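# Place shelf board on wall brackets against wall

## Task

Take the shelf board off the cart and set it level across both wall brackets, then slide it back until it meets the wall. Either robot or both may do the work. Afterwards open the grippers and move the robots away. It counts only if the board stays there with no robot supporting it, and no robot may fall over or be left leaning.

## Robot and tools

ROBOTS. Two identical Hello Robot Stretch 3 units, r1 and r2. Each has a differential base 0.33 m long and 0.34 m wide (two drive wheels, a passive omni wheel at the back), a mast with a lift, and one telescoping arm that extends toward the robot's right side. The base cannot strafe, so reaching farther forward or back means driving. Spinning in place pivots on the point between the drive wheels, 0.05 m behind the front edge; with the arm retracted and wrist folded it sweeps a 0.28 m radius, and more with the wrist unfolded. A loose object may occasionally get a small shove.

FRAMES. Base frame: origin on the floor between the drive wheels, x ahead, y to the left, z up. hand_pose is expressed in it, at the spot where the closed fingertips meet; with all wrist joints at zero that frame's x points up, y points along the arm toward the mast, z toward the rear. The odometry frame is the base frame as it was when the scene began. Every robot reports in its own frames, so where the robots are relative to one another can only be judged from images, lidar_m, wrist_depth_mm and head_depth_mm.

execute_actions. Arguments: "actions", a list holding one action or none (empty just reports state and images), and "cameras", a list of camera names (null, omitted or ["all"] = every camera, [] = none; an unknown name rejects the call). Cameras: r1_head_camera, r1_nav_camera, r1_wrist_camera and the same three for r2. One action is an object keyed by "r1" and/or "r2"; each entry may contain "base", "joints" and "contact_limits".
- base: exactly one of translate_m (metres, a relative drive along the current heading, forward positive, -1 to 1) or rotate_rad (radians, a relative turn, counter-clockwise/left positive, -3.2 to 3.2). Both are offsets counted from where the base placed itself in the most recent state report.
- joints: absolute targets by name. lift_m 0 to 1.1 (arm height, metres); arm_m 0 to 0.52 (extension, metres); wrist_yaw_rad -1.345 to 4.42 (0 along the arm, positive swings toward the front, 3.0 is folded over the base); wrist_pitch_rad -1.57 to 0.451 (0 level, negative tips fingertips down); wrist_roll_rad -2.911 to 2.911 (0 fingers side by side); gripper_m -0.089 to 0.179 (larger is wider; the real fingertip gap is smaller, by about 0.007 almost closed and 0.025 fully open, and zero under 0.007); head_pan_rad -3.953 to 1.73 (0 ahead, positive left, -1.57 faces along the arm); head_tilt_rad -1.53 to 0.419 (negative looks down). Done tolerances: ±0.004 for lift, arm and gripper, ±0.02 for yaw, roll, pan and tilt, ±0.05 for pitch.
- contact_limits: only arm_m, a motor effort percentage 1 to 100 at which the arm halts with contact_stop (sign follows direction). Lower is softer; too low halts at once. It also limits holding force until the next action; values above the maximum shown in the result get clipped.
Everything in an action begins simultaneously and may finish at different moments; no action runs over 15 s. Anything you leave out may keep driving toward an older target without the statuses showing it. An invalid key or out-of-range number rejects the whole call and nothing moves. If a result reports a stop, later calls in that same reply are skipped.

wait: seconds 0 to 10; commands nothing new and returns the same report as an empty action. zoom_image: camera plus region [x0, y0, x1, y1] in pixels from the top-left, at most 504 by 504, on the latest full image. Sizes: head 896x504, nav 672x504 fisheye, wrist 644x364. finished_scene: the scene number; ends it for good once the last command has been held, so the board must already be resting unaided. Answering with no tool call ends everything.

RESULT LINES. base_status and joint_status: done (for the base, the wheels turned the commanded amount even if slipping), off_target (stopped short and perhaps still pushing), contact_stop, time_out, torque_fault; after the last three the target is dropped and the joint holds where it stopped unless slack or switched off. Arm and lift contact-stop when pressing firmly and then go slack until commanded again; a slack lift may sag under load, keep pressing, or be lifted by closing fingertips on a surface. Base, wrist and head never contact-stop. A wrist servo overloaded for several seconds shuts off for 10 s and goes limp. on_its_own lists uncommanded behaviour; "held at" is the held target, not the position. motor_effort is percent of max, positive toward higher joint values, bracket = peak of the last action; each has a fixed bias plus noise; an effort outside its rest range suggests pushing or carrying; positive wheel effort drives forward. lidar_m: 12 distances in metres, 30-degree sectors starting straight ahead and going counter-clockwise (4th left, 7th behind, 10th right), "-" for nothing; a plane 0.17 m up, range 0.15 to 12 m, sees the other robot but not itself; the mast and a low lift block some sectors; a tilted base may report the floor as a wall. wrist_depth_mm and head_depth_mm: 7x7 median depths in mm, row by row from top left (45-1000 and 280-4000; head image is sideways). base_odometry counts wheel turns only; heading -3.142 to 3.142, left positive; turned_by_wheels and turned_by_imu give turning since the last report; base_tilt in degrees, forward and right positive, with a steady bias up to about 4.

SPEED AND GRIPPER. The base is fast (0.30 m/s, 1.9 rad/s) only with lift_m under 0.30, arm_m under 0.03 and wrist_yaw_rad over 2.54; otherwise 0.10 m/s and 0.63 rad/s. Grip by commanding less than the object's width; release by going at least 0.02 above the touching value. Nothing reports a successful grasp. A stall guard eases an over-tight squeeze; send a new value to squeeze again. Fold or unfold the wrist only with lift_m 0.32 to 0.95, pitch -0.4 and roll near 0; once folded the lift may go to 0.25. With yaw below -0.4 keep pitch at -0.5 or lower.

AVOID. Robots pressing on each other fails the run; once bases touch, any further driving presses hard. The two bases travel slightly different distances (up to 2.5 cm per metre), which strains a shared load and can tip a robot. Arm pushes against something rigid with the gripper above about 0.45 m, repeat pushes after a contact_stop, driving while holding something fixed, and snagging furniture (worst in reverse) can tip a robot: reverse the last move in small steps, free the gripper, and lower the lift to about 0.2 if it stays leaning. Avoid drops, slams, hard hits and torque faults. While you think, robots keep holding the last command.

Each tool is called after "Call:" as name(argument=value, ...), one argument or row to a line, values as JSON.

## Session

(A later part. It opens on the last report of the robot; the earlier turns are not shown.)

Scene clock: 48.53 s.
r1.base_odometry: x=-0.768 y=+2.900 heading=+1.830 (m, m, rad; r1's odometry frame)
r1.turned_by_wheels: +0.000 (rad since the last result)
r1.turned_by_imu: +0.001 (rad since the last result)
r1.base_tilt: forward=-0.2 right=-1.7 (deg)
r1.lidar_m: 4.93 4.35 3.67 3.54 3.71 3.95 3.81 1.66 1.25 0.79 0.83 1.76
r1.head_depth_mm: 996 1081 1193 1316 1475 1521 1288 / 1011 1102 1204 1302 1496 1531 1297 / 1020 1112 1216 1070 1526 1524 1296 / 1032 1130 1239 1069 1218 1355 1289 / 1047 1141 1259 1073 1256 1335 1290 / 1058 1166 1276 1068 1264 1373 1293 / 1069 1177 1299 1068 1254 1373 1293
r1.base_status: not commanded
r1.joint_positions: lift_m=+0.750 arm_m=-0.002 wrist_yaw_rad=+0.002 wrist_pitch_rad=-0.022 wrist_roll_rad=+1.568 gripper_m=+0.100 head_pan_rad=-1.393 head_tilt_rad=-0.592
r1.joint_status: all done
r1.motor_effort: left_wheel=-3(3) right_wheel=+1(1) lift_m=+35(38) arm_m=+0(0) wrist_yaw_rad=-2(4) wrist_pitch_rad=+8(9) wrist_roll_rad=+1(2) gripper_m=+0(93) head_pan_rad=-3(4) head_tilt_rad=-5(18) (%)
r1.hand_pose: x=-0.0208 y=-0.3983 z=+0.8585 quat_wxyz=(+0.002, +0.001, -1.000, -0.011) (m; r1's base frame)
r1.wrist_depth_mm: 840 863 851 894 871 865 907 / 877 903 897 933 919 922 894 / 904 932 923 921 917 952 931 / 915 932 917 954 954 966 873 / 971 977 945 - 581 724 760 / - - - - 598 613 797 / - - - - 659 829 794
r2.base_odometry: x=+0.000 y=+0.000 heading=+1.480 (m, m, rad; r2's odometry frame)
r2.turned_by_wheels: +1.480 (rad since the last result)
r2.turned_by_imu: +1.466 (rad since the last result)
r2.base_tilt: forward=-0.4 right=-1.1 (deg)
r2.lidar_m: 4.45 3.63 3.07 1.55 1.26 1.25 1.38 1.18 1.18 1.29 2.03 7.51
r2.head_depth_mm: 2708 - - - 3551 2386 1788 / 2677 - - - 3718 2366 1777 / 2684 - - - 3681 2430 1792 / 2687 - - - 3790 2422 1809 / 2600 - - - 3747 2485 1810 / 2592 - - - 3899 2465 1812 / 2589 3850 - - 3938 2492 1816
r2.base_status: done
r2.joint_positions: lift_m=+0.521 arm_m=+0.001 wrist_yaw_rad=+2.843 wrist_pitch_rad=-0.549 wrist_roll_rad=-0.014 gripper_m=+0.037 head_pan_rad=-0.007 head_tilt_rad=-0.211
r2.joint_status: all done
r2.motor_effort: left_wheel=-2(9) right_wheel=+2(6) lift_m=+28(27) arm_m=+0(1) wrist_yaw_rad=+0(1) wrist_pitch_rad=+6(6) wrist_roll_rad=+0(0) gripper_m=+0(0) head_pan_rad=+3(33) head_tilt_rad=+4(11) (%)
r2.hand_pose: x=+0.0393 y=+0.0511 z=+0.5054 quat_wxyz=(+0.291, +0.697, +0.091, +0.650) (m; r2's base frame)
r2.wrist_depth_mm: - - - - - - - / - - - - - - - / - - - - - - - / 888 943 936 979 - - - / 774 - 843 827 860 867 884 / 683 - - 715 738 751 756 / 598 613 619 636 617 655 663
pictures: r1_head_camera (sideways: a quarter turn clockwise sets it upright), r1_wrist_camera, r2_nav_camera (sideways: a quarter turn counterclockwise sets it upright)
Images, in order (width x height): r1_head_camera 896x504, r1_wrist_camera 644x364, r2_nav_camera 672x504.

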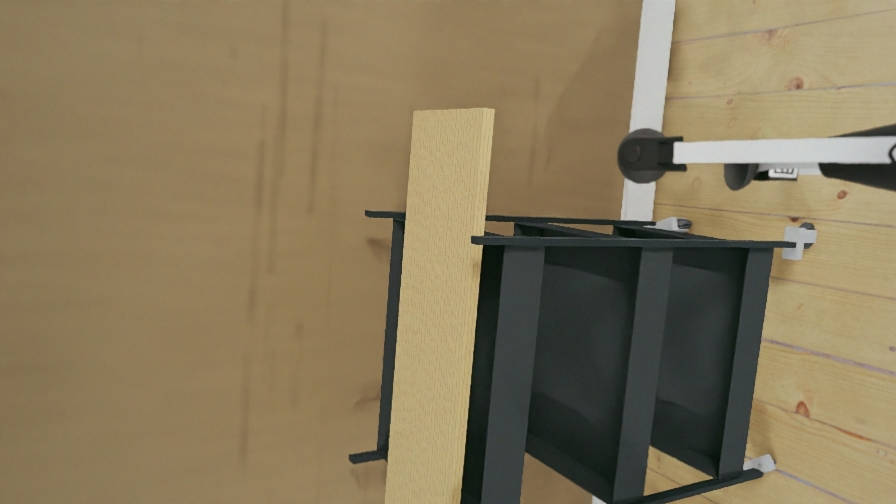

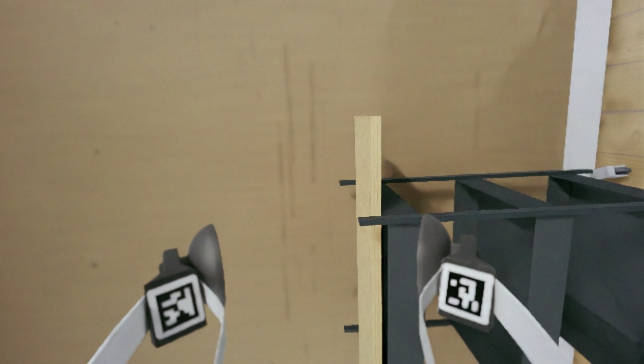

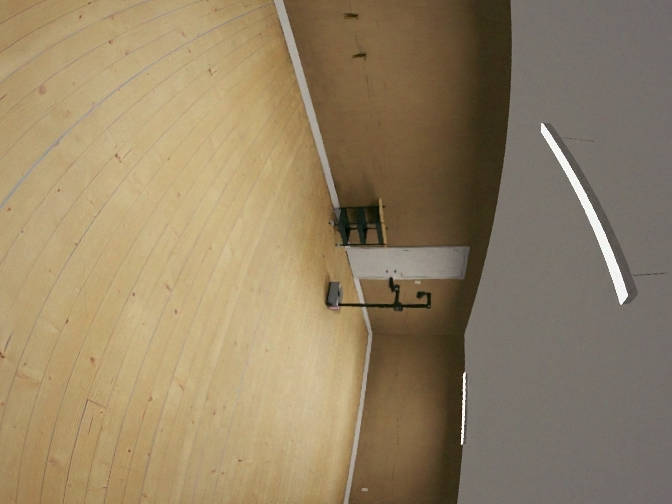

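Call:
execute_actions(
  actions=[
    {"r2":{"base":{"rotate_rad":0.785}}},
  ],
  cameras=[],
)

Call:
execute_actions(
  actions=[
    {"r2":{"base":{"translate_m":1.0}}},
  ],
  cameras=["r2_nav_camera"],
)

Scene clock: 51.43 s.
r1.base_odometry: x=-0.768 y=+2.900 heading=+1.830 (m, m, rad; r1's odometry frame)
r1.turned_by_wheels: +0.000 (rad since the last result)
r1.turned_by_imu: +0.001 (rad since the last result)
r1.base_tilt: forward=-0.1 right=-1.7 (deg)
r1.lidar_m: 4.95 4.37 3.66 3.53 3.70 3.97 3.83 1.66 1.25 0.79 0.83 1.76
r1.head_depth_mm: 995 1081 1195 1315 1475 1523 1298 / 1009 1095 1212 1309 1489 1519 1298 / 1019 1107 1221 1068 1519 1521 1285 / 1034 1128 1237 1070 1222 1373 1291 / 1043 1143 1253 1070 1262 1336 1299 / 1060 1156 1278 1068 1265 1373 1291 / 1077 1172 1297 1073 1257 1368 1297
r1.base_status: not commanded
r1.joint_positions: lift_m=+0.750 arm_m=-0.002 wrist_yaw_rad=+0.002 wrist_pitch_rad=-0.022 wrist_roll_rad=+1.568 gripper_m=+0.100 head_pan_rad=-1.393 head_tilt_rad=-0.592
r1.joint_status: not commanded
r1.motor_effort: left_wheel=-3(3) right_wheel=+1(1) lift_m=+35(35) arm_m=-1(0) wrist_yaw_rad=-2(2) wrist_pitch_rad=+8(9) wrist_roll_rad=+0(0) gripper_m=+1(1) head_pan_rad=-4(4) head_tilt_rad=-4(4) (%)
r1.hand_pose: x=-0.0208 y=-0.3983 z=+0.8585 quat_wxyz=(+0.002, +0.001, -1.000, -0.011) (m; r1's base frame)
r1.wrist_depth_mm: 866 839 861 899 896 938 895 / 874 891 898 920 913 918 912 / 892 911 922 931 924 972 936 / 912 945 941 946 967 963 866 / 960 929 962 - 574 728 765 / - - - - 590 615 806 / - - - - 658 812 806
r2.base_odometry: x=+0.000 y=+0.000 heading=+2.265 (m, m, rad; r2's odometry frame)
r2.turned_by_wheels: +0.785 (rad since the last result)
r2.turned_by_imu: +0.777 (rad since the last result)
r2.base_tilt: forward=-0.4 right=-1.1 (deg)
r2.lidar_m: 3.61 1.99 1.35 1.26 1.27 1.26 1.18 1.19 1.52 3.34 4.38 3.86
r2.head_depth_mm: 2743 3545 3670 3739 3682 2385 1771 / 2727 3445 3675 3696 3688 2395 1799 / 2659 3433 3528 3664 3611 2428 1790 / 2681 3341 3553 3583 3592 2444 1792 / 2654 3323 3404 3509 3527 2444 1799 / 2650 3284 3403 3434 3498 2461 1815 / 2600 3243 3333 3437 3494 2468 1805
r2.base_status: done
r2.joint_positions: lift_m=+0.521 arm_m=+0.001 wrist_yaw_rad=+2.843 wrist_pitch_rad=-0.549 wrist_roll_rad=-0.014 gripper_m=+0.037 head_pan_rad=-0.007 head_tilt_rad=-0.211
r2.joint_status: not commanded
r2.motor_effort: left_wheel=-3(10) right_wheel=+2(4) lift_m=+28(28) arm_m=+0(0) wrist_yaw_rad=+0(0) wrist_pitch_rad=+6(6) wrist_roll_rad=+0(0) gripper_m=+0(0) head_pan_rad=+3(3) head_tilt_rad=+3(3) (%)
r2.hand_pose: x=+0.0393 y=+0.0511 z=+0.5054 quat_wxyz=(+0.291, +0.697, +0.091, +0.650) (m; r2's base frame)
r2.wrist_depth_mm: - - - - - - - / - - - - - - - / - - - - - - - / 920 929 966 966 - - - / 768 - 842 830 861 869 891 / 677 - - 723 744 738 750 / 615 613 624 634 628 662 661
pictures: none
No camera images: the call's "cameras" was empty. Leave "cameras" out to get every camera's image.

Scene clock: 62.53 s.
r1.base_odometry: x=-0.768 y=+2.900 heading=+1.830 (m, m, rad; r1's odometry frame)
r1.turned_by_wheels: +0.000 (rad since the last result)
r1.turned_by_imu: +0.003 (rad since the last result)
r1.base_tilt: forward=-0.2 right=-1.6 (deg)
r1.lidar_m: 4.94 3.83 3.66 3.56 3.73 3.97 3.81 1.66 1.25 0.79 0.83 1.75
r1.head_depth_mm: 989 1084 1188 1310 1483 1535 1292 / 1009 1098 1209 1300 1506 1526 1290 / 1021 1109 1229 1072 1526 1529 1291 / 1032 1120 1245 1074 1222 1374 1287 / 1044 1143 1256 1063 1264 1340 1289 / 1055 1158 1283 1072 1261 1364 1295 / 1070 1178 1295 1066 1259 1377 1303
r1.base_status: not commanded
r1.joint_positions: lift_m=+0.750 arm_m=-0.002 wrist_yaw_rad=+0.002 wrist_pitch_rad=-0.022 wrist_roll_rad=+1.568 gripper_m=+0.100 head_pan_rad=-1.393 head_tilt_rad=-0.592
r1.joint_status: not commanded
r1.motor_effort: left_wheel=-3(3) right_wheel=+1(1) lift_m=+35(35) arm_m=+0(0) wrist_yaw_rad=-2(2) wrist_pitch_rad=+9(8) wrist_roll_rad=+0(0) gripper_m=+0(1) head_pan_rad=-4(4) head_tilt_rad=-4(4) (%)
r1.hand_pose: x=-0.0208 y=-0.3983 z=+0.8585 quat_wxyz=(+0.002, +0.001, -1.000, -0.011) (m; r1's base frame)
r1.wrist_depth_mm: 848 845 857 875 898 895 879 / 871 886 907 926 924 929 931 / 885 889 907 927 953 983 934 / 931 917 964 949 984 962 896 / 937 968 974 - 585 736 759 / - - - - 585 608 789 / - - - - 668 832 801
r2.base_odometry: x=-0.640 y=+0.769 heading=+2.265 (m, m, rad; r2's odometry frame)
r2.turned_by_wheels: +0.000 (rad since the last result)
r2.turned_by_imu: +0.009 (rad since the last result)
r2.base_tilt: forward=-0.4 right=-1.0 (deg)
r2.lidar_m: 2.61 2.12 1.45 1.35 1.37 1.76 2.17 2.20 2.82 6.31 3.79 2.78
r2.head_depth_mm: 2476 2550 2610 2714 2766 2399 1771 / 2464 2525 2562 2633 2730 2378 1796 / 2415 2466 2562 2627 2679 2416 1795 / 2392 2439 2505 2564 2677 2395 1807 / 2373 2412 2466 2531 2614 2450 1802 / 2327 2392 2427 2497 2589 2475 1805 / 2289 2374 2419 2498 2553 2473 1810
r2.base_status: done
r2.joint_positions: lift_m=+0.521 arm_m=+0.001 wrist_yaw_rad=+2.843 wrist_pitch_rad=-0.549 wrist_roll_rad=-0.014 gripper_m=+0.037 head_pan_rad=-0.007 head_tilt_rad=-0.211
r2.joint_status: not commanded
r2.motor_effort: left_wheel=-3(5) right_wheel=+2(6) lift_m=+27(28) arm_m=+0(0) wrist_yaw_rad=-1(0) wrist_pitch_rad=+6(6) wrist_roll_rad=+0(0) gripper_m=+0(1) head_pan_rad=+3(3) head_tilt_rad=+4(5) (%)
r2.hand_pose: x=+0.0393 y=+0.0511 z=+0.5054 quat_wxyz=(+0.291, +0.697, +0.091, +0.650) (m; r2's base frame)
r2.wrist_depth_mm: - - - - - - - / - - - - - - - / - - - - - - - / 891 953 955 - - - - / 775 - 826 825 847 856 883 / 691 - - 717 733 738 756 / 608 614 617 624 626 663 663
pictures: r2_nav_camera (sideways: a quarter turn counterclockwise sets it upright)
Images, in order (width x height): r2_nav_camera 672x504.

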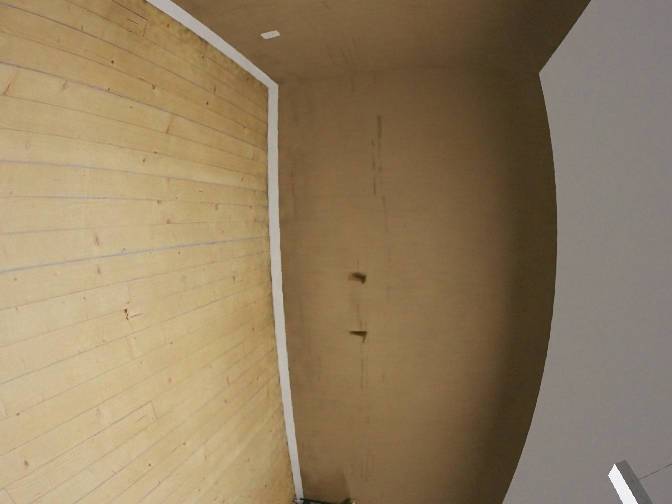

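Call:
execute_actions(
  actions=[
    {"r2":{"base":{"rotate_rad":0.09},"joints":{"lift_m":0.27}}},
  ],
  cameras=[],
)

Call:
execute_actions(
  actions=[
    {"r2":{"base":{"translate_m":0.8}}},
  ],
  cameras=[],
)

Call:
execute_actions(
  actions=[
    {"r2":{"base":{"translate_m":0.62}}},
  ],
  cameras=["r2_nav_camera"],
)

Scene clock: 66.00 s.
r1.base_odometry: x=-0.768 y=+2.900 heading=+1.830 (m, m, rad; r1's odometry frame)
r1.turned_by_wheels: +0.000 (rad since the last result)
r1.turned_by_imu: +0.001 (rad since the last result)
r1.base_tilt: forward=-0.2 right=-1.7 (deg)
r1.lidar_m: 4.91 3.83 3.66 3.55 3.73 3.93 3.83 1.66 1.25 0.79 0.83 1.77
r1.head_depth_mm: 999 1087 1187 1317 1477 1536 1293 / 1012 1097 1200 1300 1502 1529 1290 / 1020 1113 1219 1070 1527 1533 1295 / 1032 1126 1240 1070 1217 1373 1291 / 1040 1145 1263 1072 1262 1340 1291 / 1055 1158 1273 1069 1257 1368 1290 / 1070 1170 1287 1064 1262 1373 1287
r1.base_status: not commanded
r1.joint_positions: lift_m=+0.750 arm_m=-0.002 wrist_yaw_rad=+0.002 wrist_pitch_rad=-0.022 wrist_roll_rad=+1.568 gripper_m=+0.100 head_pan_rad=-1.393 head_tilt_rad=-0.592
r1.joint_status: not commanded
r1.motor_effort: left_wheel=-2(3) right_wheel=+1(1) lift_m=+35(35) arm_m=+0(0) wrist_yaw_rad=-2(2) wrist_pitch_rad=+8(8) wrist_roll_rad=+1(0) gripper_m=+0(0) head_pan_rad=-3(3) head_tilt_rad=-4(4) (%)
r1.hand_pose: x=-0.0208 y=-0.3983 z=+0.8585 quat_wxyz=(+0.002, +0.001, -1.000, -0.011) (m; r1's base frame)
r1.wrist_depth_mm: 842 853 868 889 887 910 902 / 876 879 897 906 920 936 932 / 901 893 916 924 946 950 931 / 942 925 951 941 974 973 907 / 954 938 972 - 576 733 765 / - - - - 607 626 790 / - - - - 659 796 819
r2.base_odometry: x=-0.640 y=+0.769 heading=+2.355 (m, m, rad; r2's odometry frame)
r2.turned_by_wheels: +0.090 (rad since the last result)
r2.turned_by_imu: +0.090 (rad since the last result)
r2.base_tilt: forward=-0.5 right=-1.1 (deg)
r2.lidar_m: 2.61 1.92 1.41 1.35 1.40 1.91 2.17 2.25 3.07 7.46 3.75 2.71
r2.head_depth_mm: 2391 2441 2546 2610 2712 2422 1766 / 2382 2440 2510 2565 2682 2427 1791 / 2379 2439 2487 2559 2630 2407 1793 / 2359 2397 2491 2558 2637 2435 1791 / 2339 2416 2455 2512 2616 2441 1816 / 2346 2389 2469 2525 2632 2456 1827 / 2319 2376 2428 2497 2596 2508 1824
r2.base_status: done
r2.joint_positions: lift_m=+0.270 arm_m=+0.001 wrist_yaw_rad=+2.843 wrist_pitch_rad=-0.550 wrist_roll_rad=-0.014 gripper_m=+0.037 head_pan_rad=-0.007 head_tilt_rad=-0.211
r2.joint_status: all done
r2.motor_effort: left_wheel=-3(10) right_wheel=+2(4) lift_m=+25(23) arm_m=+0(1) wrist_yaw_rad=+0(0) wrist_pitch_rad=+7(7) wrist_roll_rad=+0(0) gripper_m=+1(0) head_pan_rad=+3(3) head_tilt_rad=+4(4) (%)
r2.hand_pose: x=+0.0393 y=+0.0510 z=+0.2544 quat_wxyz=(+0.291, +0.697, +0.091, +0.650) (m; r2's base frame)
r2.wrist_depth_mm: - - - - - - - / - 879 919 941 968 - - / - 697 697 730 759 772 802 / 532 570 583 593 610 628 640 / 474 - 516 514 523 521 539 / - - - 434 447 451 461 / - - - 383 382 400 405
pictures: none
No camera images: the call's "cameras" was empty. Leave "cameras" out to get every camera's image.

Scene clock: 70.43 s.
r1.base_odometry: x=-0.768 y=+2.900 heading=+1.830 (m, m, rad; r1's odometry frame)
r1.turned_by_wheels: +0.000 (rad since the last result)
r1.turned_by_imu: +0.001 (rad since the last result)
r1.base_tilt: forward=-0.1 right=-1.7 (deg)
r1.lidar_m: 3.61 4.93 3.67 3.55 3.70 3.95 3.80 1.67 1.25 0.79 0.83 1.76
r1.head_depth_mm: 999 1086 1183 1315 1467 1521 1283 / 1004 1098 1205 1309 1488 1537 1297 / 1023 1121 1226 1075 1530 1524 1294 / 1034 1118 1235 1070 1222 1371 1291 / 1043 1140 1255 1071 1259 1339 1292 / 1053 1155 1285 1060 1256 1374 1295 / 1069 1172 1294 1073 1264 1369 1300
r1.base_status: not commanded
r1.joint_positions: lift_m=+0.750 arm_m=-0.002 wrist_yaw_rad=+0.002 wrist_pitch_rad=-0.022 wrist_roll_rad=+1.568 gripper_m=+0.100 head_pan_rad=-1.393 head_tilt_rad=-0.592
r1.joint_status: not commanded
r1.motor_effort: left_wheel=-3(3) right_wheel=+1(1) lift_m=+35(35) arm_m=+0(0) wrist_yaw_rad=-2(2) wrist_pitch_rad=+8(8) wrist_roll_rad=+1(1) gripper_m=+1(1) head_pan_rad=-4(3) head_tilt_rad=-4(5) (%)
r1.hand_pose: x=-0.0208 y=-0.3983 z=+0.8585 quat_wxyz=(+0.002, +0.001, -1.000, -0.011) (m; r1's base frame)
r1.wrist_depth_mm: 834 878 873 908 905 907 900 / 875 858 884 892 945 914 890 / 895 896 917 950 955 949 967 / 915 932 953 952 945 949 854 / 958 977 972 - 576 719 755 / - - - - 588 613 795 / - - - - 640 839 810
r2.base_odometry: x=-1.204 y=+1.335 heading=+2.354 (m, m, rad; r2's odometry frame)
r2.turned_by_wheels: +0.000 (rad since the last result)
r2.turned_by_imu: +0.006 (rad since the last result)
r2.base_tilt: forward=-0.5 right=-1.1 (deg)
r2.lidar_m: 1.81 1.88 1.41 1.35 1.40 1.93 2.97 3.10 4.24 3.63 2.56 1.88
r2.head_depth_mm: 1651 1671 1737 1788 1828 1922 1797 / 1641 1679 1736 1787 1822 1888 1769 / 1629 1679 1713 1767 1818 1873 1785 / 1625 1674 1722 1756 1813 1867 1797 / 1611 1668 1711 1754 1817 1864 1820 / 1615 1671 1699 1744 1799 1861 1803 / 1613 1655 1698 1739 1786 1861 1827
r2.base_status: done
r2.joint_positions: lift_m=+0.270 arm_m=+0.001 wrist_yaw_rad=+2.843 wrist_pitch_rad=-0.550 wrist_roll_rad=-0.014 gripper_m=+0.037 head_pan_rad=-0.007 head_tilt_rad=-0.210
r2.joint_status: not commanded
r2.motor_effort: left_wheel=-3(8) right_wheel=+2(8) lift_m=+24(24) arm_m=+0(1) wrist_yaw_rad=+0(1) wrist_pitch_rad=+6(6) wrist_roll_rad=+0(0) gripper_m=+0(0) head_pan_rad=+3(3) head_tilt_rad=+3(4) (%)
r2.hand_pose: x=+0.0393 y=+0.0510 z=+0.2544 quat_wxyz=(+0.291, +0.697, +0.091, +0.650) (m; r2's base frame)
r2.wrist_depth_mm: - - - - - - - / - 882 913 943 972 - - / - 703 699 722 758 775 812 / 536 569 587 596 609 625 641 / 477 - 514 515 514 528 534 / - - - 436 445 455 462 / - - - 385 382 399 406
pictures: none
No camera images: the call's "cameras" was empty. Leave "cameras" out to get every camera's image.

Scene clock: 74.13 s.
r1.base_odometry: x=-0.768 y=+2.900 heading=+1.830 (m, m, rad; r1's odometry frame)
r1.turned_by_wheels: +0.000 (rad since the last result)
r1.turned_by_imu: +0.001 (rad since the last result)
r1.base_tilt: forward=-0.1 right=-1.7 (deg)
r1.lidar_m: 3.57 4.93 3.69 3.54 3.69 3.94 3.81 1.66 1.25 0.79 0.83 1.76
r1.head_depth_mm: 995 1090 1194 1308 1476 1532 1298 / 1007 1096 1209 1304 1495 1518 1290 / 1024 1102 1222 1070 1517 1527 1299 / 1030 1125 1241 1069 1221 1378 1289 / 1044 1143 1262 1065 1258 1333 1287 / 1055 1165 1280 1064 1260 1362 1298 / 1065 1174 1290 1072 1253 1366 1288
r1.base_status: not commanded
r1.joint_positions: lift_m=+0.750 arm_m=-0.002 wrist_yaw_rad=+0.002 wrist_pitch_rad=-0.022 wrist_roll_rad=+1.568 gripper_m=+0.100 head_pan_rad=-1.393 head_tilt_rad=-0.592
r1.joint_status: not commanded
r1.motor_effort: left_wheel=-3(3) right_wheel=+1(1) lift_m=+35(35) arm_m=+1(1) wrist_yaw_rad=-2(2) wrist_pitch_rad=+8(8) wrist_roll_rad=+0(0) gripper_m=+1(0) head_pan_rad=-4(3) head_tilt_rad=-4(4) (%)
r1.hand_pose: x=-0.0208 y=-0.3983 z=+0.8585 quat_wxyz=(+0.002, +0.001, -1.000, -0.011) (m; r1's base frame)
r1.wrist_depth_mm: 850 871 842 882 892 903 893 / 842 878 903 906 917 936 931 / 882 937 919 947 955 944 931 / 941 907 944 953 954 972 884 / 950 942 964 - 578 725 757 / - - - - 584 610 792 / - - - - 661 809 810
r2.base_odometry: x=-1.642 y=+1.775 heading=+2.354 (m, m, rad; r2's odometry frame)
r2.turned_by_wheels: +0.000 (rad since the last result)
r2.turned_by_imu: +0.005 (rad since the last result)
r2.base_tilt: forward=-0.5 right=-1.1 (deg)
r2.lidar_m: 1.19 1.24 1.40 1.35 1.40 1.93 3.57 3.75 5.15 3.15 1.68 1.23
r2.head_depth_mm: 1070 1092 1118 1160 1194 1236 1277 / 1065 1088 1117 1150 1193 1234 1264 / 1055 1087 1122 1152 1185 1218 1258 / 1054 1088 1108 1144 1180 1221 1248 / 1055 1082 1114 1145 1173 1213 1247 / 1048 1075 1111 1140 1174 1207 1246 / 1043 1079 1098 1133 1170 1208 1242
r2.base_status: done
r2.joint_positions: lift_m=+0.270 arm_m=+0.001 wrist_yaw_rad=+2.843 wrist_pitch_rad=-0.550 wrist_roll_rad=-0.014 gripper_m=+0.037 head_pan_rad=-0.007 head_tilt_rad=-0.210
r2.joint_status: not commanded
r2.motor_effort: left_wheel=-3(9) right_wheel=+2(5) lift_m=+24(25) arm_m=+0(1) wrist_yaw_rad=-1(0) wrist_pitch_rad=+6(6) wrist_roll_rad=+0(0) gripper_m=+0(0) head_pan_rad=+4(3) head_tilt_rad=+3(2) (%)
r2.hand_pose: x=+0.0393 y=+0.0510 z=+0.2544 quat_wxyz=(+0.291, +0.697, +0.091, +0.650) (m; r2's base frame)
r2.wrist_depth_mm: - - - - - - - / - 873 911 930 987 - - / - 695 704 731 761 773 807 / 529 567 581 600 612 632 642 / 478 - 511 521 517 529 537 / - - - 434 449 450 463 / - - - 385 381 398 404
pictures: r2_nav_camera (sideways: a quarter turn counterclockwise sets it upright)
Images, in order (width x height): r2_nav_camera 672x504.

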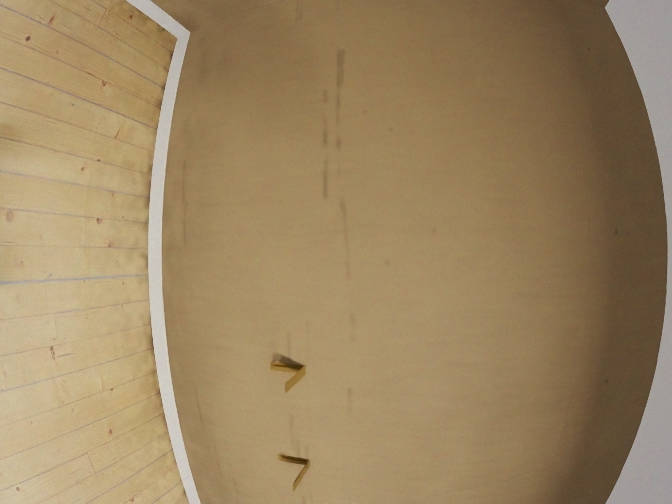

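Call:
execute_actions(
  actions=[
    {"r2":{"base":{"rotate_rad":1.571},"joints":{"head_pan_rad":-1.57,"head_tilt_rad":-0.5}}},
  ],
  cameras=[],
)

Call:
execute_actions(
  actions=[
    {"r2":{"base":{"translate_m":-1.0}}},
  ],
  cameras=[],
)

Call:
execute_actions(
  actions=[
    {"r2":{"base":{"translate_m":-1.0}}},
  ],
  cameras=["r2_nav_camera"],
)

Scene clock: 76.70 s.
r1.base_odometry: x=-0.768 y=+2.900 heading=+1.830 (m, m, rad; r1's odometry frame)
r1.turned_by_wheels: +0.000 (rad since the last result)
r1.turned_by_imu: +0.001 (rad since the last result)
r1.base_tilt: forward=-0.1 right=-1.7 (deg)
r1.lidar_m: 3.58 4.95 3.68 3.54 3.70 3.96 3.84 1.66 1.25 0.79 0.83 1.76
r1.head_depth_mm: 997 1083 1182 1321 1472 1527 1299 / 1015 1097 1199 1307 1486 1529 1295 / 1022 1104 1227 1072 1525 1520 1294 / 1027 1126 1238 1067 1223 1370 1296 / 1046 1137 1256 1067 1263 1334 1292 / 1058 1150 1270 1069 1258 1362 1292 / 1072 1164 1298 1068 1263 1366 1287
r1.base_status: not commanded
r1.joint_positions: lift_m=+0.750 arm_m=-0.002 wrist_yaw_rad=+0.002 wrist_pitch_rad=-0.022 wrist_roll_rad=+1.568 gripper_m=+0.100 head_pan_rad=-1.393 head_tilt_rad=-0.592
r1.joint_status: not commanded
r1.motor_effort: left_wheel=-3(3) right_wheel=+1(1) lift_m=+35(35) arm_m=+0(0) wrist_yaw_rad=-2(2) wrist_pitch_rad=+9(8) wrist_roll_rad=+1(1) gripper_m=+0(0) head_pan_rad=-4(5) head_tilt_rad=-5(5) (%)
r1.hand_pose: x=-0.0208 y=-0.3983 z=+0.8585 quat_wxyz=(+0.002, +0.001, -1.000, -0.011) (m; r1's base frame)
r1.wrist_depth_mm: 857 870 854 890 905 911 916 / 874 864 898 924 931 901 917 / 874 892 904 923 948 954 934 / 900 934 960 958 964 959 892 / 925 941 976 - 572 730 762 / - - - - 596 609 781 / - - - - 668 829 800
r2.base_odometry: x=-1.642 y=+1.775 heading=-2.358 (m, m, rad; r2's odometry frame)
r2.turned_by_wheels: +1.571 (rad since the last result)
r2.turned_by_imu: +1.548 (rad since the last result)
r2.base_tilt: forward=-0.4 right=-1.1 (deg)
r2.lidar_m: 1.35 1.40 1.91 3.59 3.73 5.08 3.16 1.70 1.24 1.19 1.23 1.40
r2.head_depth_mm: 1006 1075 1166 1270 1390 1526 1357 / 997 1072 1159 1264 1392 1506 1355 / 991 1070 1152 1269 1381 1524 1361 / 992 1064 1154 1255 1379 1529 1366 / 988 1065 1156 1255 1374 1518 1367 / 987 1057 1144 1247 1371 1516 1367 / 983 1054 1135 1241 1357 1497 1376
r2.base_status: done
r2.joint_positions: lift_m=+0.270 arm_m=+0.001 wrist_yaw_rad=+2.843 wrist_pitch_rad=-0.550 wrist_roll_rad=-0.014 gripper_m=+0.037 head_pan_rad=-1.563 head_tilt_rad=-0.494
r2.joint_status: all done
r2.motor_effort: left_wheel=-2(14) right_wheel=+2(8) lift_m=+25(25) arm_m=-1(1) wrist_yaw_rad=+0(1) wrist_pitch_rad=+6(6) wrist_roll_rad=+0(0) gripper_m=+0(0) head_pan_rad=-3(34) head_tilt_rad=-1(15) (%)
r2.hand_pose: x=+0.0393 y=+0.0510 z=+0.2544 quat_wxyz=(+0.291, +0.697, +0.091, +0.650) (m; r2's base frame)
r2.wrist_depth_mm: - - - - - - - / - 884 899 957 996 - - / - 698 700 722 760 785 803 / 536 575 579 600 606 620 640 / 471 - 508 516 519 523 537 / - - - 437 446 453 463 / - - - 387 383 397 404
pictures: none
No camera images: the call's "cameras" was empty. Leave "cameras" out to get every camera's image.

Scene clock: 81.63 s.
r1.base_odometry: x=-0.768 y=+2.900 heading=+1.830 (m, m, rad; r1's odometry frame)
r1.turned_by_wheels: +0.000 (rad since the last result)
r1.turned_by_imu: +0.001 (rad since the last result)
r1.base_tilt: forward=-0.2 right=-1.7 (deg)
r1.lidar_m: 2.52 4.96 3.66 3.55 3.70 3.94 3.84 1.66 1.25 0.79 0.83 1.76
r1.head_depth_mm: 997 1082 1187 1322 1473 1526 1285 / 1012 1096 1205 1305 1503 1534 1286 / 1022 1110 1228 1072 1520 1524 1294 / 1029 1128 1247 1064 1222 1377 1295 / 1044 1149 1265 1069 1260 1337 1301 / 1056 1158 1275 1066 1255 1375 1294 / 1073 1170 1290 1068 1254 1377 1292
r1.base_status: not commanded
r1.joint_positions: lift_m=+0.750 arm_m=-0.002 wrist_yaw_rad=+0.002 wrist_pitch_rad=-0.022 wrist_roll_rad=+1.568 gripper_m=+0.100 head_pan_rad=-1.393 head_tilt_rad=-0.592
r1.joint_status: not commanded
r1.motor_effort: left_wheel=-2(3) right_wheel=+1(1) lift_m=+35(35) arm_m=+0(0) wrist_yaw_rad=-1(2) wrist_pitch_rad=+8(8) wrist_roll_rad=+1(1) gripper_m=+1(1) head_pan_rad=-3(4) head_tilt_rad=-4(4) (%)
r1.hand_pose: x=-0.0208 y=-0.3983 z=+0.8585 quat_wxyz=(+0.002, +0.001, -1.000, -0.011) (m; r1's base frame)
r1.wrist_depth_mm: 848 876 880 898 879 907 894 / 902 870 893 888 914 930 930 / 903 917 915 915 943 938 937 / 927 939 933 961 964 965 877 / 929 970 954 - 575 736 769 / - - - - 590 620 821 / - - - - 651 834 797
r2.base_odometry: x=-0.933 y=+2.480 heading=-2.358 (m, m, rad; r2's odometry frame)
r2.turned_by_wheels: +0.000 (rad since the last result)
r2.turned_by_imu: -0.006 (rad since the last result)
r2.base_tilt: forward=-0.5 right=-1.1 (deg)
r2.lidar_m: 2.35 2.44 3.31 3.57 3.71 5.05 2.56 1.72 1.24 1.20 1.24 1.68
r2.head_depth_mm: 1008 1087 1177 1287 1410 1546 1359 / 1003 1087 1167 1285 1403 1551 1362 / 1004 1075 1169 1272 1406 1528 1359 / 999 1075 1161 1262 1389 1519 1365 / 993 1064 1154 1248 1394 1525 1373 / 990 1071 1159 1252 1378 1529 1357 / 986 1056 1138 1254 1369 1504 1369
r2.base_status: done
r2.joint_positions: lift_m=+0.270 arm_m=+0.001 wrist_yaw_rad=+2.843 wrist_pitch_rad=-0.550 wrist_roll_rad=-0.014 gripper_m=+0.037 head_pan_rad=-1.563 head_tilt_rad=-0.494
r2.joint_status: not commanded
r2.motor_effort: left_wheel=-2(16) right_wheel=+1(3) lift_m=+25(25) arm_m=-1(0) wrist_yaw_rad=+0(0) wrist_pitch_rad=+6(6) wrist_roll_rad=+0(0) gripper_m=+0(1) head_pan_rad=-1(2) head_tilt_rad=-2(2) (%)
r2.hand_pose: x=+0.0393 y=+0.0510 z=+0.2544 quat_wxyz=(+0.291, +0.697, +0.091, +0.650) (m; r2's base frame)
r2.wrist_depth_mm: - - - - - - - / - 879 911 936 984 - - / - 693 712 730 757 773 805 / 540 575 579 599 613 625 634 / 469 - 513 506 512 528 534 / - - - 436 448 452 459 / - - - 383 381 399 404
pictures: none
No camera images: the call's "cameras" was empty. Leave "cameras" out to get every camera's image.

Scene clock: 86.57 s.
r1.base_odometry: x=-0.768 y=+2.900 heading=+1.830 (m, m, rad; r1's odometry frame)
r1.turned_by_wheels: +0.000 (rad since the last result)
r1.turned_by_imu: +0.001 (rad since the last result)
r1.base_tilt: forward=-0.1 right=-1.7 (deg)
r1.lidar_m: 1.52 4.92 3.66 3.55 3.70 3.94 3.83 1.66 1.25 0.79 0.83 1.76
r1.head_depth_mm: 996 1085 1184 1310 1478 1526 1298 / 1004 1097 1210 1311 1504 1522 1291 / 1017 1110 1221 1071 1523 1527 1296 / 1028 1124 1243 1075 1218 1380 1289 / 1048 1145 1266 1073 1257 1335 1293 / 1058 1161 1279 1065 1254 1374 1288 / 1072 1179 1285 1068 1256 1366 1297
r1.base_status: not commanded
r1.joint_positions: lift_m=+0.750 arm_m=-0.002 wrist_yaw_rad=+0.002 wrist_pitch_rad=-0.022 wrist_roll_rad=+1.568 gripper_m=+0.100 head_pan_rad=-1.393 head_tilt_rad=-0.592
r1.joint_status: not commanded
r1.motor_effort: left_wheel=-3(3) right_wheel=+1(1) lift_m=+35(35) arm_m=+0(0) wrist_yaw_rad=-2(2) wrist_pitch_rad=+8(8) wrist_roll_rad=+1(1) gripper_m=+0(0) head_pan_rad=-3(5) head_tilt_rad=-4(4) (%)
r1.hand_pose: x=-0.0208 y=-0.3983 z=+0.8585 quat_wxyz=(+0.002, +0.001, -1.000, -0.011) (m; r1's base frame)
r1.wrist_depth_mm: 861 863 864 895 900 924 903 / 868 882 909 908 905 924 923 / 887 898 921 924 937 968 914 / 914 951 956 955 963 969 882 / 942 971 967 - 586 738 750 / - - - - 589 613 798 / - - - - 658 842 801
r2.base_odometry: x=-0.225 y=+3.186 heading=-2.358 (m, m, rad; r2's odometry frame)
r2.turned_by_wheels: +0.000 (rad since the last result)
r2.turned_by_imu: -0.005 (rad since the last result)
r2.base_tilt: forward=-0.4 right=-1.1 (deg)
r2.lidar_m: 3.34 3.48 3.72 3.56 3.69 4.99 1.56 1.32 1.26 1.21 1.25 1.69
r2.head_depth_mm: 1029 1111 1192 1304 1435 1557 1352 / 1019 1105 1187 1296 1427 1555 1368 / 1012 1094 1186 1294 1420 1549 1361 / 1010 1090 1174 1270 1401 1524 1379 / 1003 1083 1175 1275 1402 1514 1368 / 1004 1078 1160 1263 1388 1533 1368 / 999 1065 1160 1262 1384 1536 1375
r2.base_status: done
r2.joint_positions: lift_m=+0.270 arm_m=+0.001 wrist_yaw_rad=+2.843 wrist_pitch_rad=-0.550 wrist_roll_rad=-0.014 gripper_m=+0.037 head_pan_rad=-1.563 head_tilt_rad=-0.494
r2.joint_status: not commanded
r2.motor_effort: left_wheel=-1(15) right_wheel=+1(4) lift_m=+24(25) arm_m=-1(1) wrist_yaw_rad=+0(0) wrist_pitch_rad=+6(7) wrist_roll_rad=+0(0) gripper_m=+0(1) head_pan_rad=-2(2) head_tilt_rad=-2(2) (%)
r2.hand_pose: x=+0.0393 y=+0.0510 z=+0.2544 quat_wxyz=(+0.291, +0.697, +0.091, +0.650) (m; r2's base frame)
r2.wrist_depth_mm: - - - - - - - / - 864 903 954 981 - - / - 698 713 723 739 773 806 / 537 576 580 604 604 622 641 / 473 - 514 515 514 522 542 / - - - 436 448 455 458 / - - - 386 379 393 405
pictures: r2_nav_camera (sideways: a quarter turn counterclockwise sets it upright)
Images, in order (width x height): r2_nav_camera 672x504.

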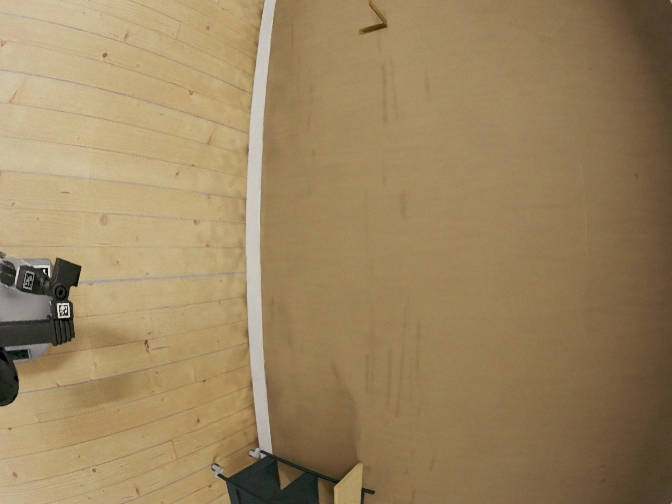

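Call:
execute_actions(
  actions=[
    {"r2":{"base":{"translate_m":-0.85},"joints":{"lift_m":0.7,"wrist_pitch_rad":-0.4,"wrist_roll_rad":0}}},
  ],
  cameras=[],
)

Call:
execute_actions(
  actions=[
    {"r2":{"joints":{"wrist_yaw_rad":0}}},
  ],
  cameras=[],
)

Call:
execute_actions(
  actions=[
    {"r2":{"joints":{"wrist_pitch_rad":0,"wrist_roll_rad":1.57,"gripper_m":0.1,"lift_m":0.69},"joints_dummy":null},"r1":{"joints":{"lift_m":0.69}}},
  ],
)

Scene clock: 96.53 s.
r1.base_odometry: x=-0.768 y=+2.900 heading=+1.830 (m, m, rad; r1's odometry frame)
r1.turned_by_wheels: +0.000 (rad since the last result)
r1.turned_by_imu: +0.002 (rad since the last result)
r1.base_tilt: forward=-0.2 right=-1.7 (deg)
r1.lidar_m: 0.68 4.94 3.66 3.56 3.72 3.95 3.83 1.66 1.25 0.79 0.83 1.76
r1.head_depth_mm: 994 1081 1192 1320 1476 1522 1285 / 1008 1095 1211 1303 1490 1550 1300 / 1022 1115 1222 1072 1519 1531 1284 / 1026 1130 1239 1069 1221 1372 1297 / 1045 1142 1263 1067 1259 1332 1294 / 1056 1157 1272 1068 1261 1370 1290 / 1074 1177 1288 1062 1263 1374 1288
r1.base_status: not commanded
r1.joint_positions: lift_m=+0.750 arm_m=-0.002 wrist_yaw_rad=+0.002 wrist_pitch_rad=-0.022 wrist_roll_rad=+1.568 gripper_m=+0.100 head_pan_rad=-1.393 head_tilt_rad=-0.592
r1.joint_status: not commanded
r1.motor_effort: left_wheel=-3(3) right_wheel=+1(1) lift_m=+35(35) arm_m=-1(0) wrist_yaw_rad=-2(2) wrist_pitch_rad=+8(8) wrist_roll_rad=+1(1) gripper_m=+1(0) head_pan_rad=-3(4) head_tilt_rad=-5(4) (%)
r1.hand_pose: x=-0.0208 y=-0.3983 z=+0.8585 quat_wxyz=(+0.002, +0.001, -1.000, -0.011) (m; r1's base frame)
r1.wrist_depth_mm: 842 874 873 896 874 920 892 / 872 865 895 921 918 924 925 / 906 901 910 921 934 948 970 / 921 956 938 962 951 955 867 / 961 964 967 - 588 738 766 / - - - - 584 598 792 / - - - - 654 842 806
r2.base_odometry: x=+0.377 y=+3.786 heading=-2.358 (m, m, rad; r2's odometry frame)
r2.turned_by_wheels: +0.000 (rad since the last result)
r2.turned_by_imu: -0.003 (rad since the last result)
r2.base_tilt: forward=-0.4 right=-1.1 (deg)
r2.lidar_m: 4.20 4.33 3.71 3.56 3.67 4.78 0.71 1.77 0.85 0.83 1.27 1.70
r2.head_depth_mm: 1043 1124 1217 1289 1038 1231 1284 / 1035 1111 1214 1288 997 1193 1265 / 1032 1114 1201 1270 1378 1530 1362 / 1030 1103 1189 1290 1430 1559 1366 / 1020 1095 1187 1290 1415 1543 1371 / 1017 1100 1190 1284 1408 1538 1374 / 1014 1088 1178 1278 1398 1543 1381
r2.base_status: done
r2.joint_positions: lift_m=+0.700 arm_m=+0.001 wrist_yaw_rad=+2.843 wrist_pitch_rad=-0.419 wrist_roll_rad=-0.004 gripper_m=+0.037 head_pan_rad=-1.563 head_tilt_rad=-0.494
r2.joint_status: all done
r2.motor_effort: left_wheel=+0(14) right_wheel=+0(5) lift_m=+30(34) arm_m=-1(1) wrist_yaw_rad=+0(0) wrist_pitch_rad=+9(8) wrist_roll_rad=+2(2) gripper_m=+0(1) head_pan_rad=-2(2) head_tilt_rad=-2(2) (%)
r2.hand_pose: x=+0.0447 y=+0.0686 z=+0.7123 quat_wxyz=(+0.248, +0.704, +0.043, +0.664) (m; r2's base frame)
r2.wrist_depth_mm: - - - - - - - / - - - - - - - / - - - - - - - / - - - - - - - / - - - - - - - / 970 - - - - - - / 854 - 845 891 869 900 938
pictures: none
No camera images: the call's "cameras" was empty. Leave "cameras" out to get every camera's image.

Scene clock: 98.97 s.
r1.base_odometry: x=-0.768 y=+2.900 heading=+1.830 (m, m, rad; r1's odometry frame)
r1.turned_by_wheels: +0.000 (rad since the last result)
r1.turned_by_imu: +0.001 (rad since the last result)
r1.base_tilt: forward=-0.2 right=-1.7 (deg)
r1.lidar_m: 0.68 4.93 3.67 3.56 3.72 3.96 3.83 1.66 1.25 0.79 0.83 1.76
r1.head_depth_mm: 995 1084 1190 1313 1465 1535 1291 / 1006 1094 1206 1314 1494 1534 1298 / 1020 1116 1217 1073 1518 1525 1284 / 1029 1127 1237 1064 1220 1366 1298 / 1043 1142 1254 1071 1262 1333 1304 / 1055 1159 1279 1070 1255 1367 1297 / 1068 1184 1291 1071 1253 1378 1288
r1.base_status: not commanded
r1.joint_positions: lift_m=+0.750 arm_m=-0.002 wrist_yaw_rad=+0.002 wrist_pitch_rad=-0.022 wrist_roll_rad=+1.568 gripper_m=+0.100 head_pan_rad=-1.393 head_tilt_rad=-0.592
r1.joint_status: not commanded
r1.motor_effort: left_wheel=-3(3) right_wheel=+1(1) lift_m=+35(35) arm_m=+0(0) wrist_yaw_rad=-2(2) wrist_pitch_rad=+8(8) wrist_roll_rad=+0(1) gripper_m=+1(1) head_pan_rad=-3(3) head_tilt_rad=-4(5) (%)
r1.hand_pose: x=-0.0208 y=-0.3983 z=+0.8585 quat_wxyz=(+0.002, +0.001, -1.000, -0.011) (m; r1's base frame)
r1.wrist_depth_mm: 872 851 882 877 882 903 875 / 877 868 888 902 926 925 924 / 910 888 910 946 939 959 965 / 904 942 934 955 981 951 880 / 965 964 977 - 589 728 761 / - - - - 597 611 799 / - - - - 666 805 811
r2.base_odometry: x=+0.377 y=+3.786 heading=-2.358 (m, m, rad; r2's odometry frame)
r2.turned_by_wheels: +0.000 (rad since the last result)
r2.turned_by_imu: +0.001 (rad since the last result)
r2.base_tilt: forward=-0.4 right=-1.1 (deg)
r2.lidar_m: 4.20 4.33 3.71 3.56 3.66 4.81 0.71 1.76 0.85 0.84 1.27 1.70
r2.head_depth_mm: 1043 1114 1217 1287 1040 1231 1285 / 1041 1119 1210 1280 1002 1189 1259 / 1034 1114 1205 1275 1378 1540 1364 / 1023 1107 1196 1284 1422 1568 1365 / 1020 1101 1184 1295 1425 1544 1367 / 1020 1091 1179 1295 1407 1547 1373 / 1009 1084 1175 1271 1402 1532 1371
r2.base_status: not commanded
r2.joint_positions: lift_m=+0.700 arm_m=+0.001 wrist_yaw_rad=+0.003 wrist_pitch_rad=-0.419 wrist_roll_rad=-0.003 gripper_m=+0.037 head_pan_rad=-1.563 head_tilt_rad=-0.494
r2.joint_status: all done
r2.motor_effort: left_wheel=+0(0) right_wheel=+0(0) lift_m=+31(30) arm_m=-1(1) wrist_yaw_rad=-1(1) wrist_pitch_rad=+9(9) wrist_roll_rad=+1(2) gripper_m=+0(0) head_pan_rad=-2(2) head_tilt_rad=-2(2) (%)
r2.hand_pose: x=-0.0209 y=-0.3700 z=+0.7123 quat_wxyz=(+0.693, +0.148, -0.690, -0.146) (m; r2's base frame)
r2.wrist_depth_mm: 876 877 883 860 738 714 873 / 927 962 958 975 843 551 567 / - - - - 965 978 - / - - - - 836 824 810 / - - - - - - - / 979 - - - 934 906 - / 854 877 858 879 876 890 929
pictures: none
No camera images: the call's "cameras" was empty. Leave "cameras" out to get every camera's image.


Call:
execute_actions(
  actions=[
    {"r2":{"joints":{"wrist_pitch_rad":0,"wrist_roll_rad":1.57,"gripper_m":0.1,"lift_m":0.69}},"r1":{"joints":{"lift_m":0.69}}},
  ],
)

Scene clock: 100.57 s.
r1.base_odometry: x=-0.768 y=+2.900 heading=+1.830 (m, m, rad; r1's odometry frame)
r1.turned_by_wheels: +0.000 (rad since the last result)
r1.turned_by_imu: +0.000 (rad since the last result)
r1.base_tilt: forward=-0.2 right=-1.7 (deg)
r1.lidar_m: 0.68 4.93 3.66 3.54 3.71 3.97 3.83 1.66 1.25 0.79 0.83 1.76
r1.head_depth_mm: 999 1083 1188 1319 1480 1539 1290 / 1008 1100 1199 1312 1499 1517 1292 / 1022 1101 1220 1077 1523 1572 1284 / 1028 1126 1247 1073 1227 1380 1295 / 1042 1147 1257 1072 1260 1344 1289 / 1056 1164 1279 1072 1259 1372 1292 / 1072 1167 1294 1066 1253 1370 1278
r1.base_status: not commanded
r1.joint_positions: lift_m=+0.690 arm_m=-0.002 wrist_yaw_rad=+0.002 wrist_pitch_rad=-0.022 wrist_roll_rad=+1.568 gripper_m=+0.100 head_pan_rad=-1.393 head_tilt_rad=-0.592
r1.joint_status: all done
r1.motor_effort: left_wheel=-3(3) right_wheel=+1(1) lift_m=+23(30) arm_m=+0(0) wrist_yaw_rad=-2(2) wrist_pitch_rad=+8(9) wrist_roll_rad=+1(1) gripper_m=+1(1) head_pan_rad=-4(4) head_tilt_rad=-4(4) (%)
r1.hand_pose: x=-0.0209 y=-0.3983 z=+0.7991 quat_wxyz=(+0.002, +0.001, -1.000, -0.011) (m; r1's base frame)
r1.wrist_depth_mm: 846 852 850 895 902 891 875 / 875 893 911 896 887 921 888 / 886 910 920 916 939 938 900 / 918 932 955 928 978 969 820 / 964 968 979 984 930 584 740 / - - - - - 601 759 / - - - - 945 785 766
r2.base_odometry: x=+0.377 y=+3.786 heading=-2.358 (m, m, rad; r2's odometry frame)
r2.turned_by_wheels: +0.000 (rad since the last result)
r2.turned_by_imu: +0.000 (rad since the last result)
r2.base_tilt: forward=-0.4 right=-1.1 (deg)
r2.lidar_m: 4.21 4.36 3.73 3.54 3.68 4.80 0.71 1.76 0.85 0.83 1.27 1.71
r2.head_depth_mm: 1042 1122 1212 1291 1035 1233 1287 / 1039 1115 1210 1279 995 1191 1263 / 1031 1104 1208 1269 1377 1509 1340 / 1033 1109 1196 1285 1429 1556 1377 / 1021 1102 1190 1296 1422 1546 1368 / 1024 1094 1185 1278 1414 1536 1377 / 1011 1086 1181 1275 1396 1533 1369
r2.base_status: not commanded
r2.joint_positions: lift_m=+0.690 arm_m=+0.001 wrist_yaw_rad=+0.002 wrist_pitch_rad=-0.023 wrist_roll_rad=+1.569 gripper_m=+0.100 head_pan_rad=-1.563 head_tilt_rad=-0.494
r2.joint_status: all done
r2.motor_effort: left_wheel=+0(1) right_wheel=+0(0) lift_m=+24(25) arm_m=-1(1) wrist_yaw_rad=-2(1) wrist_pitch_rad=+11(9) wrist_roll_rad=+1(2) gripper_m=+1(88) head_pan_rad=-2(2) head_tilt_rad=+0(2) (%)
r2.hand_pose: x=-0.0208 y=-0.4013 z=+0.7985 quat_wxyz=(+0.001, +0.001, -1.000, -0.012) (m; r2's base frame)
r2.wrist_depth_mm: 886 906 918 930 869 689 771 / 912 923 926 936 900 729 758 / 931 938 932 977 982 992 901 / 927 962 950 984 - - 912 / 964 964 953 - - - 905 / 947 - - - - - 897 / - - - - - - 889
pictures: r1_head_camera (sideways: a quarter turn clockwise sets it upright), r1_nav_camera (sideways: a quarter turn counterclockwise sets it upright), r1_wrist_camera, r2_head_camera (sideways: a quarter turn clockwise sets it upright), r2_nav_camera (sideways: a quarter turn counterclockwise sets it upright), r2_wrist_camera
Images, in order (width x height): r1_head_camera 896x504, r1_nav_camera 672x504, r1_wrist_camera 644x364, r2_head_camera 896x504, r2_nav_camera 672x504, r2_wrist_camera 644x364.

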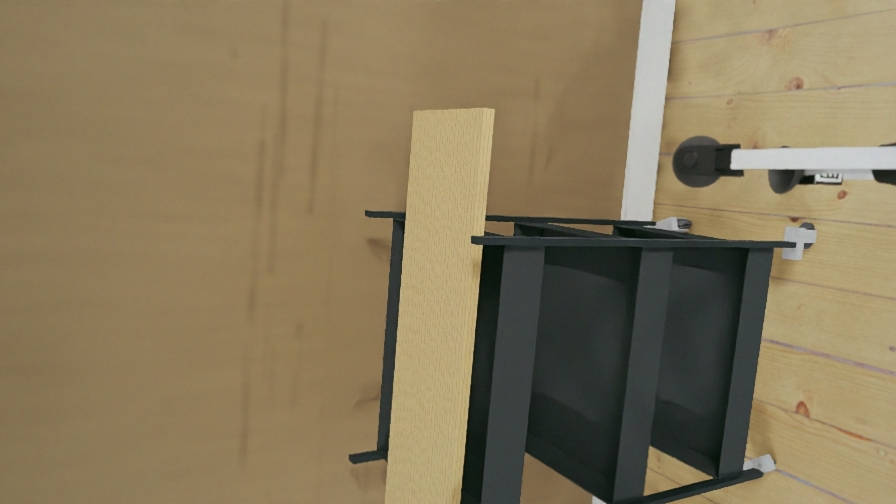

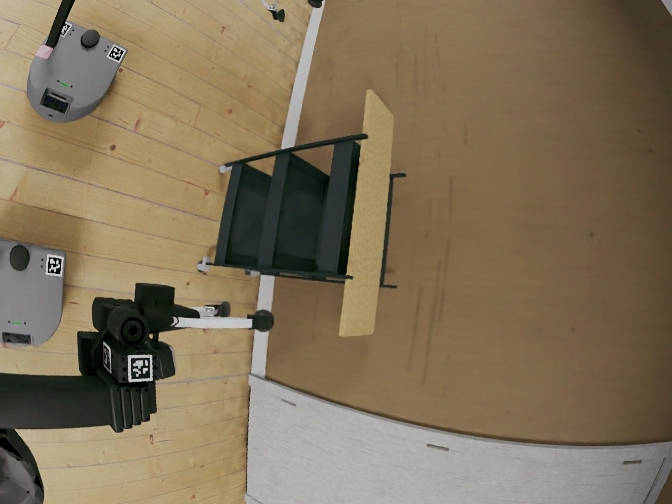

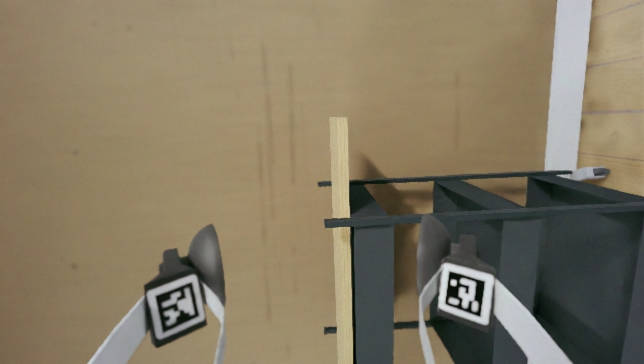

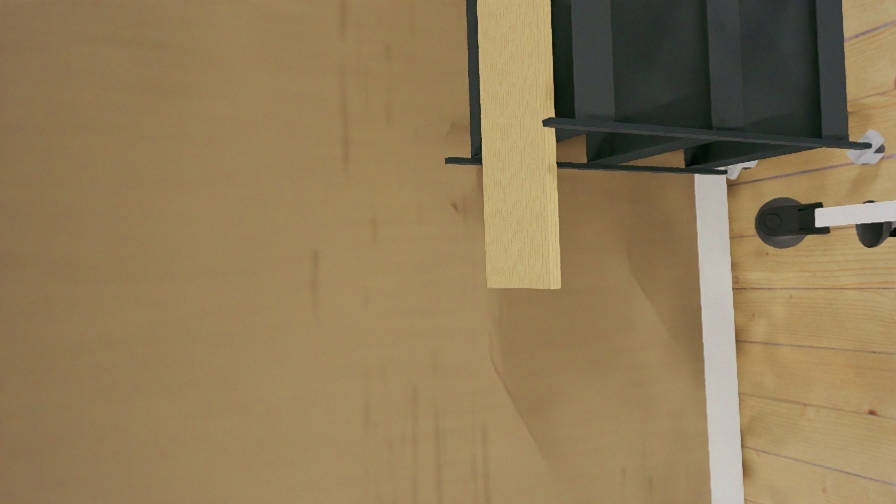

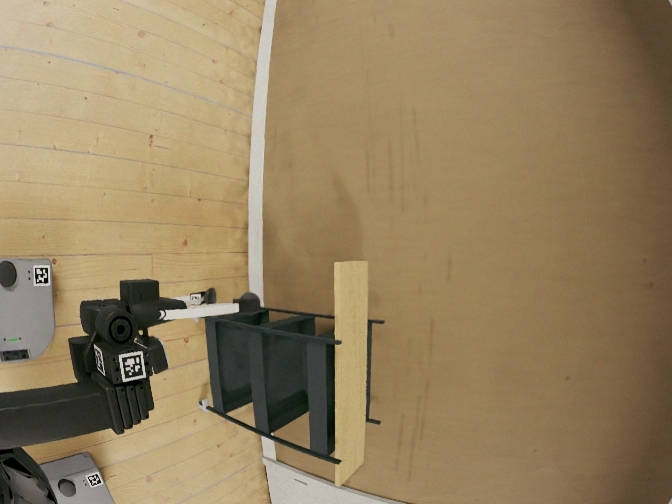

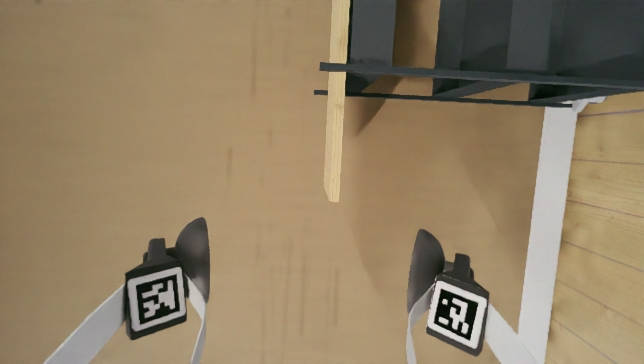

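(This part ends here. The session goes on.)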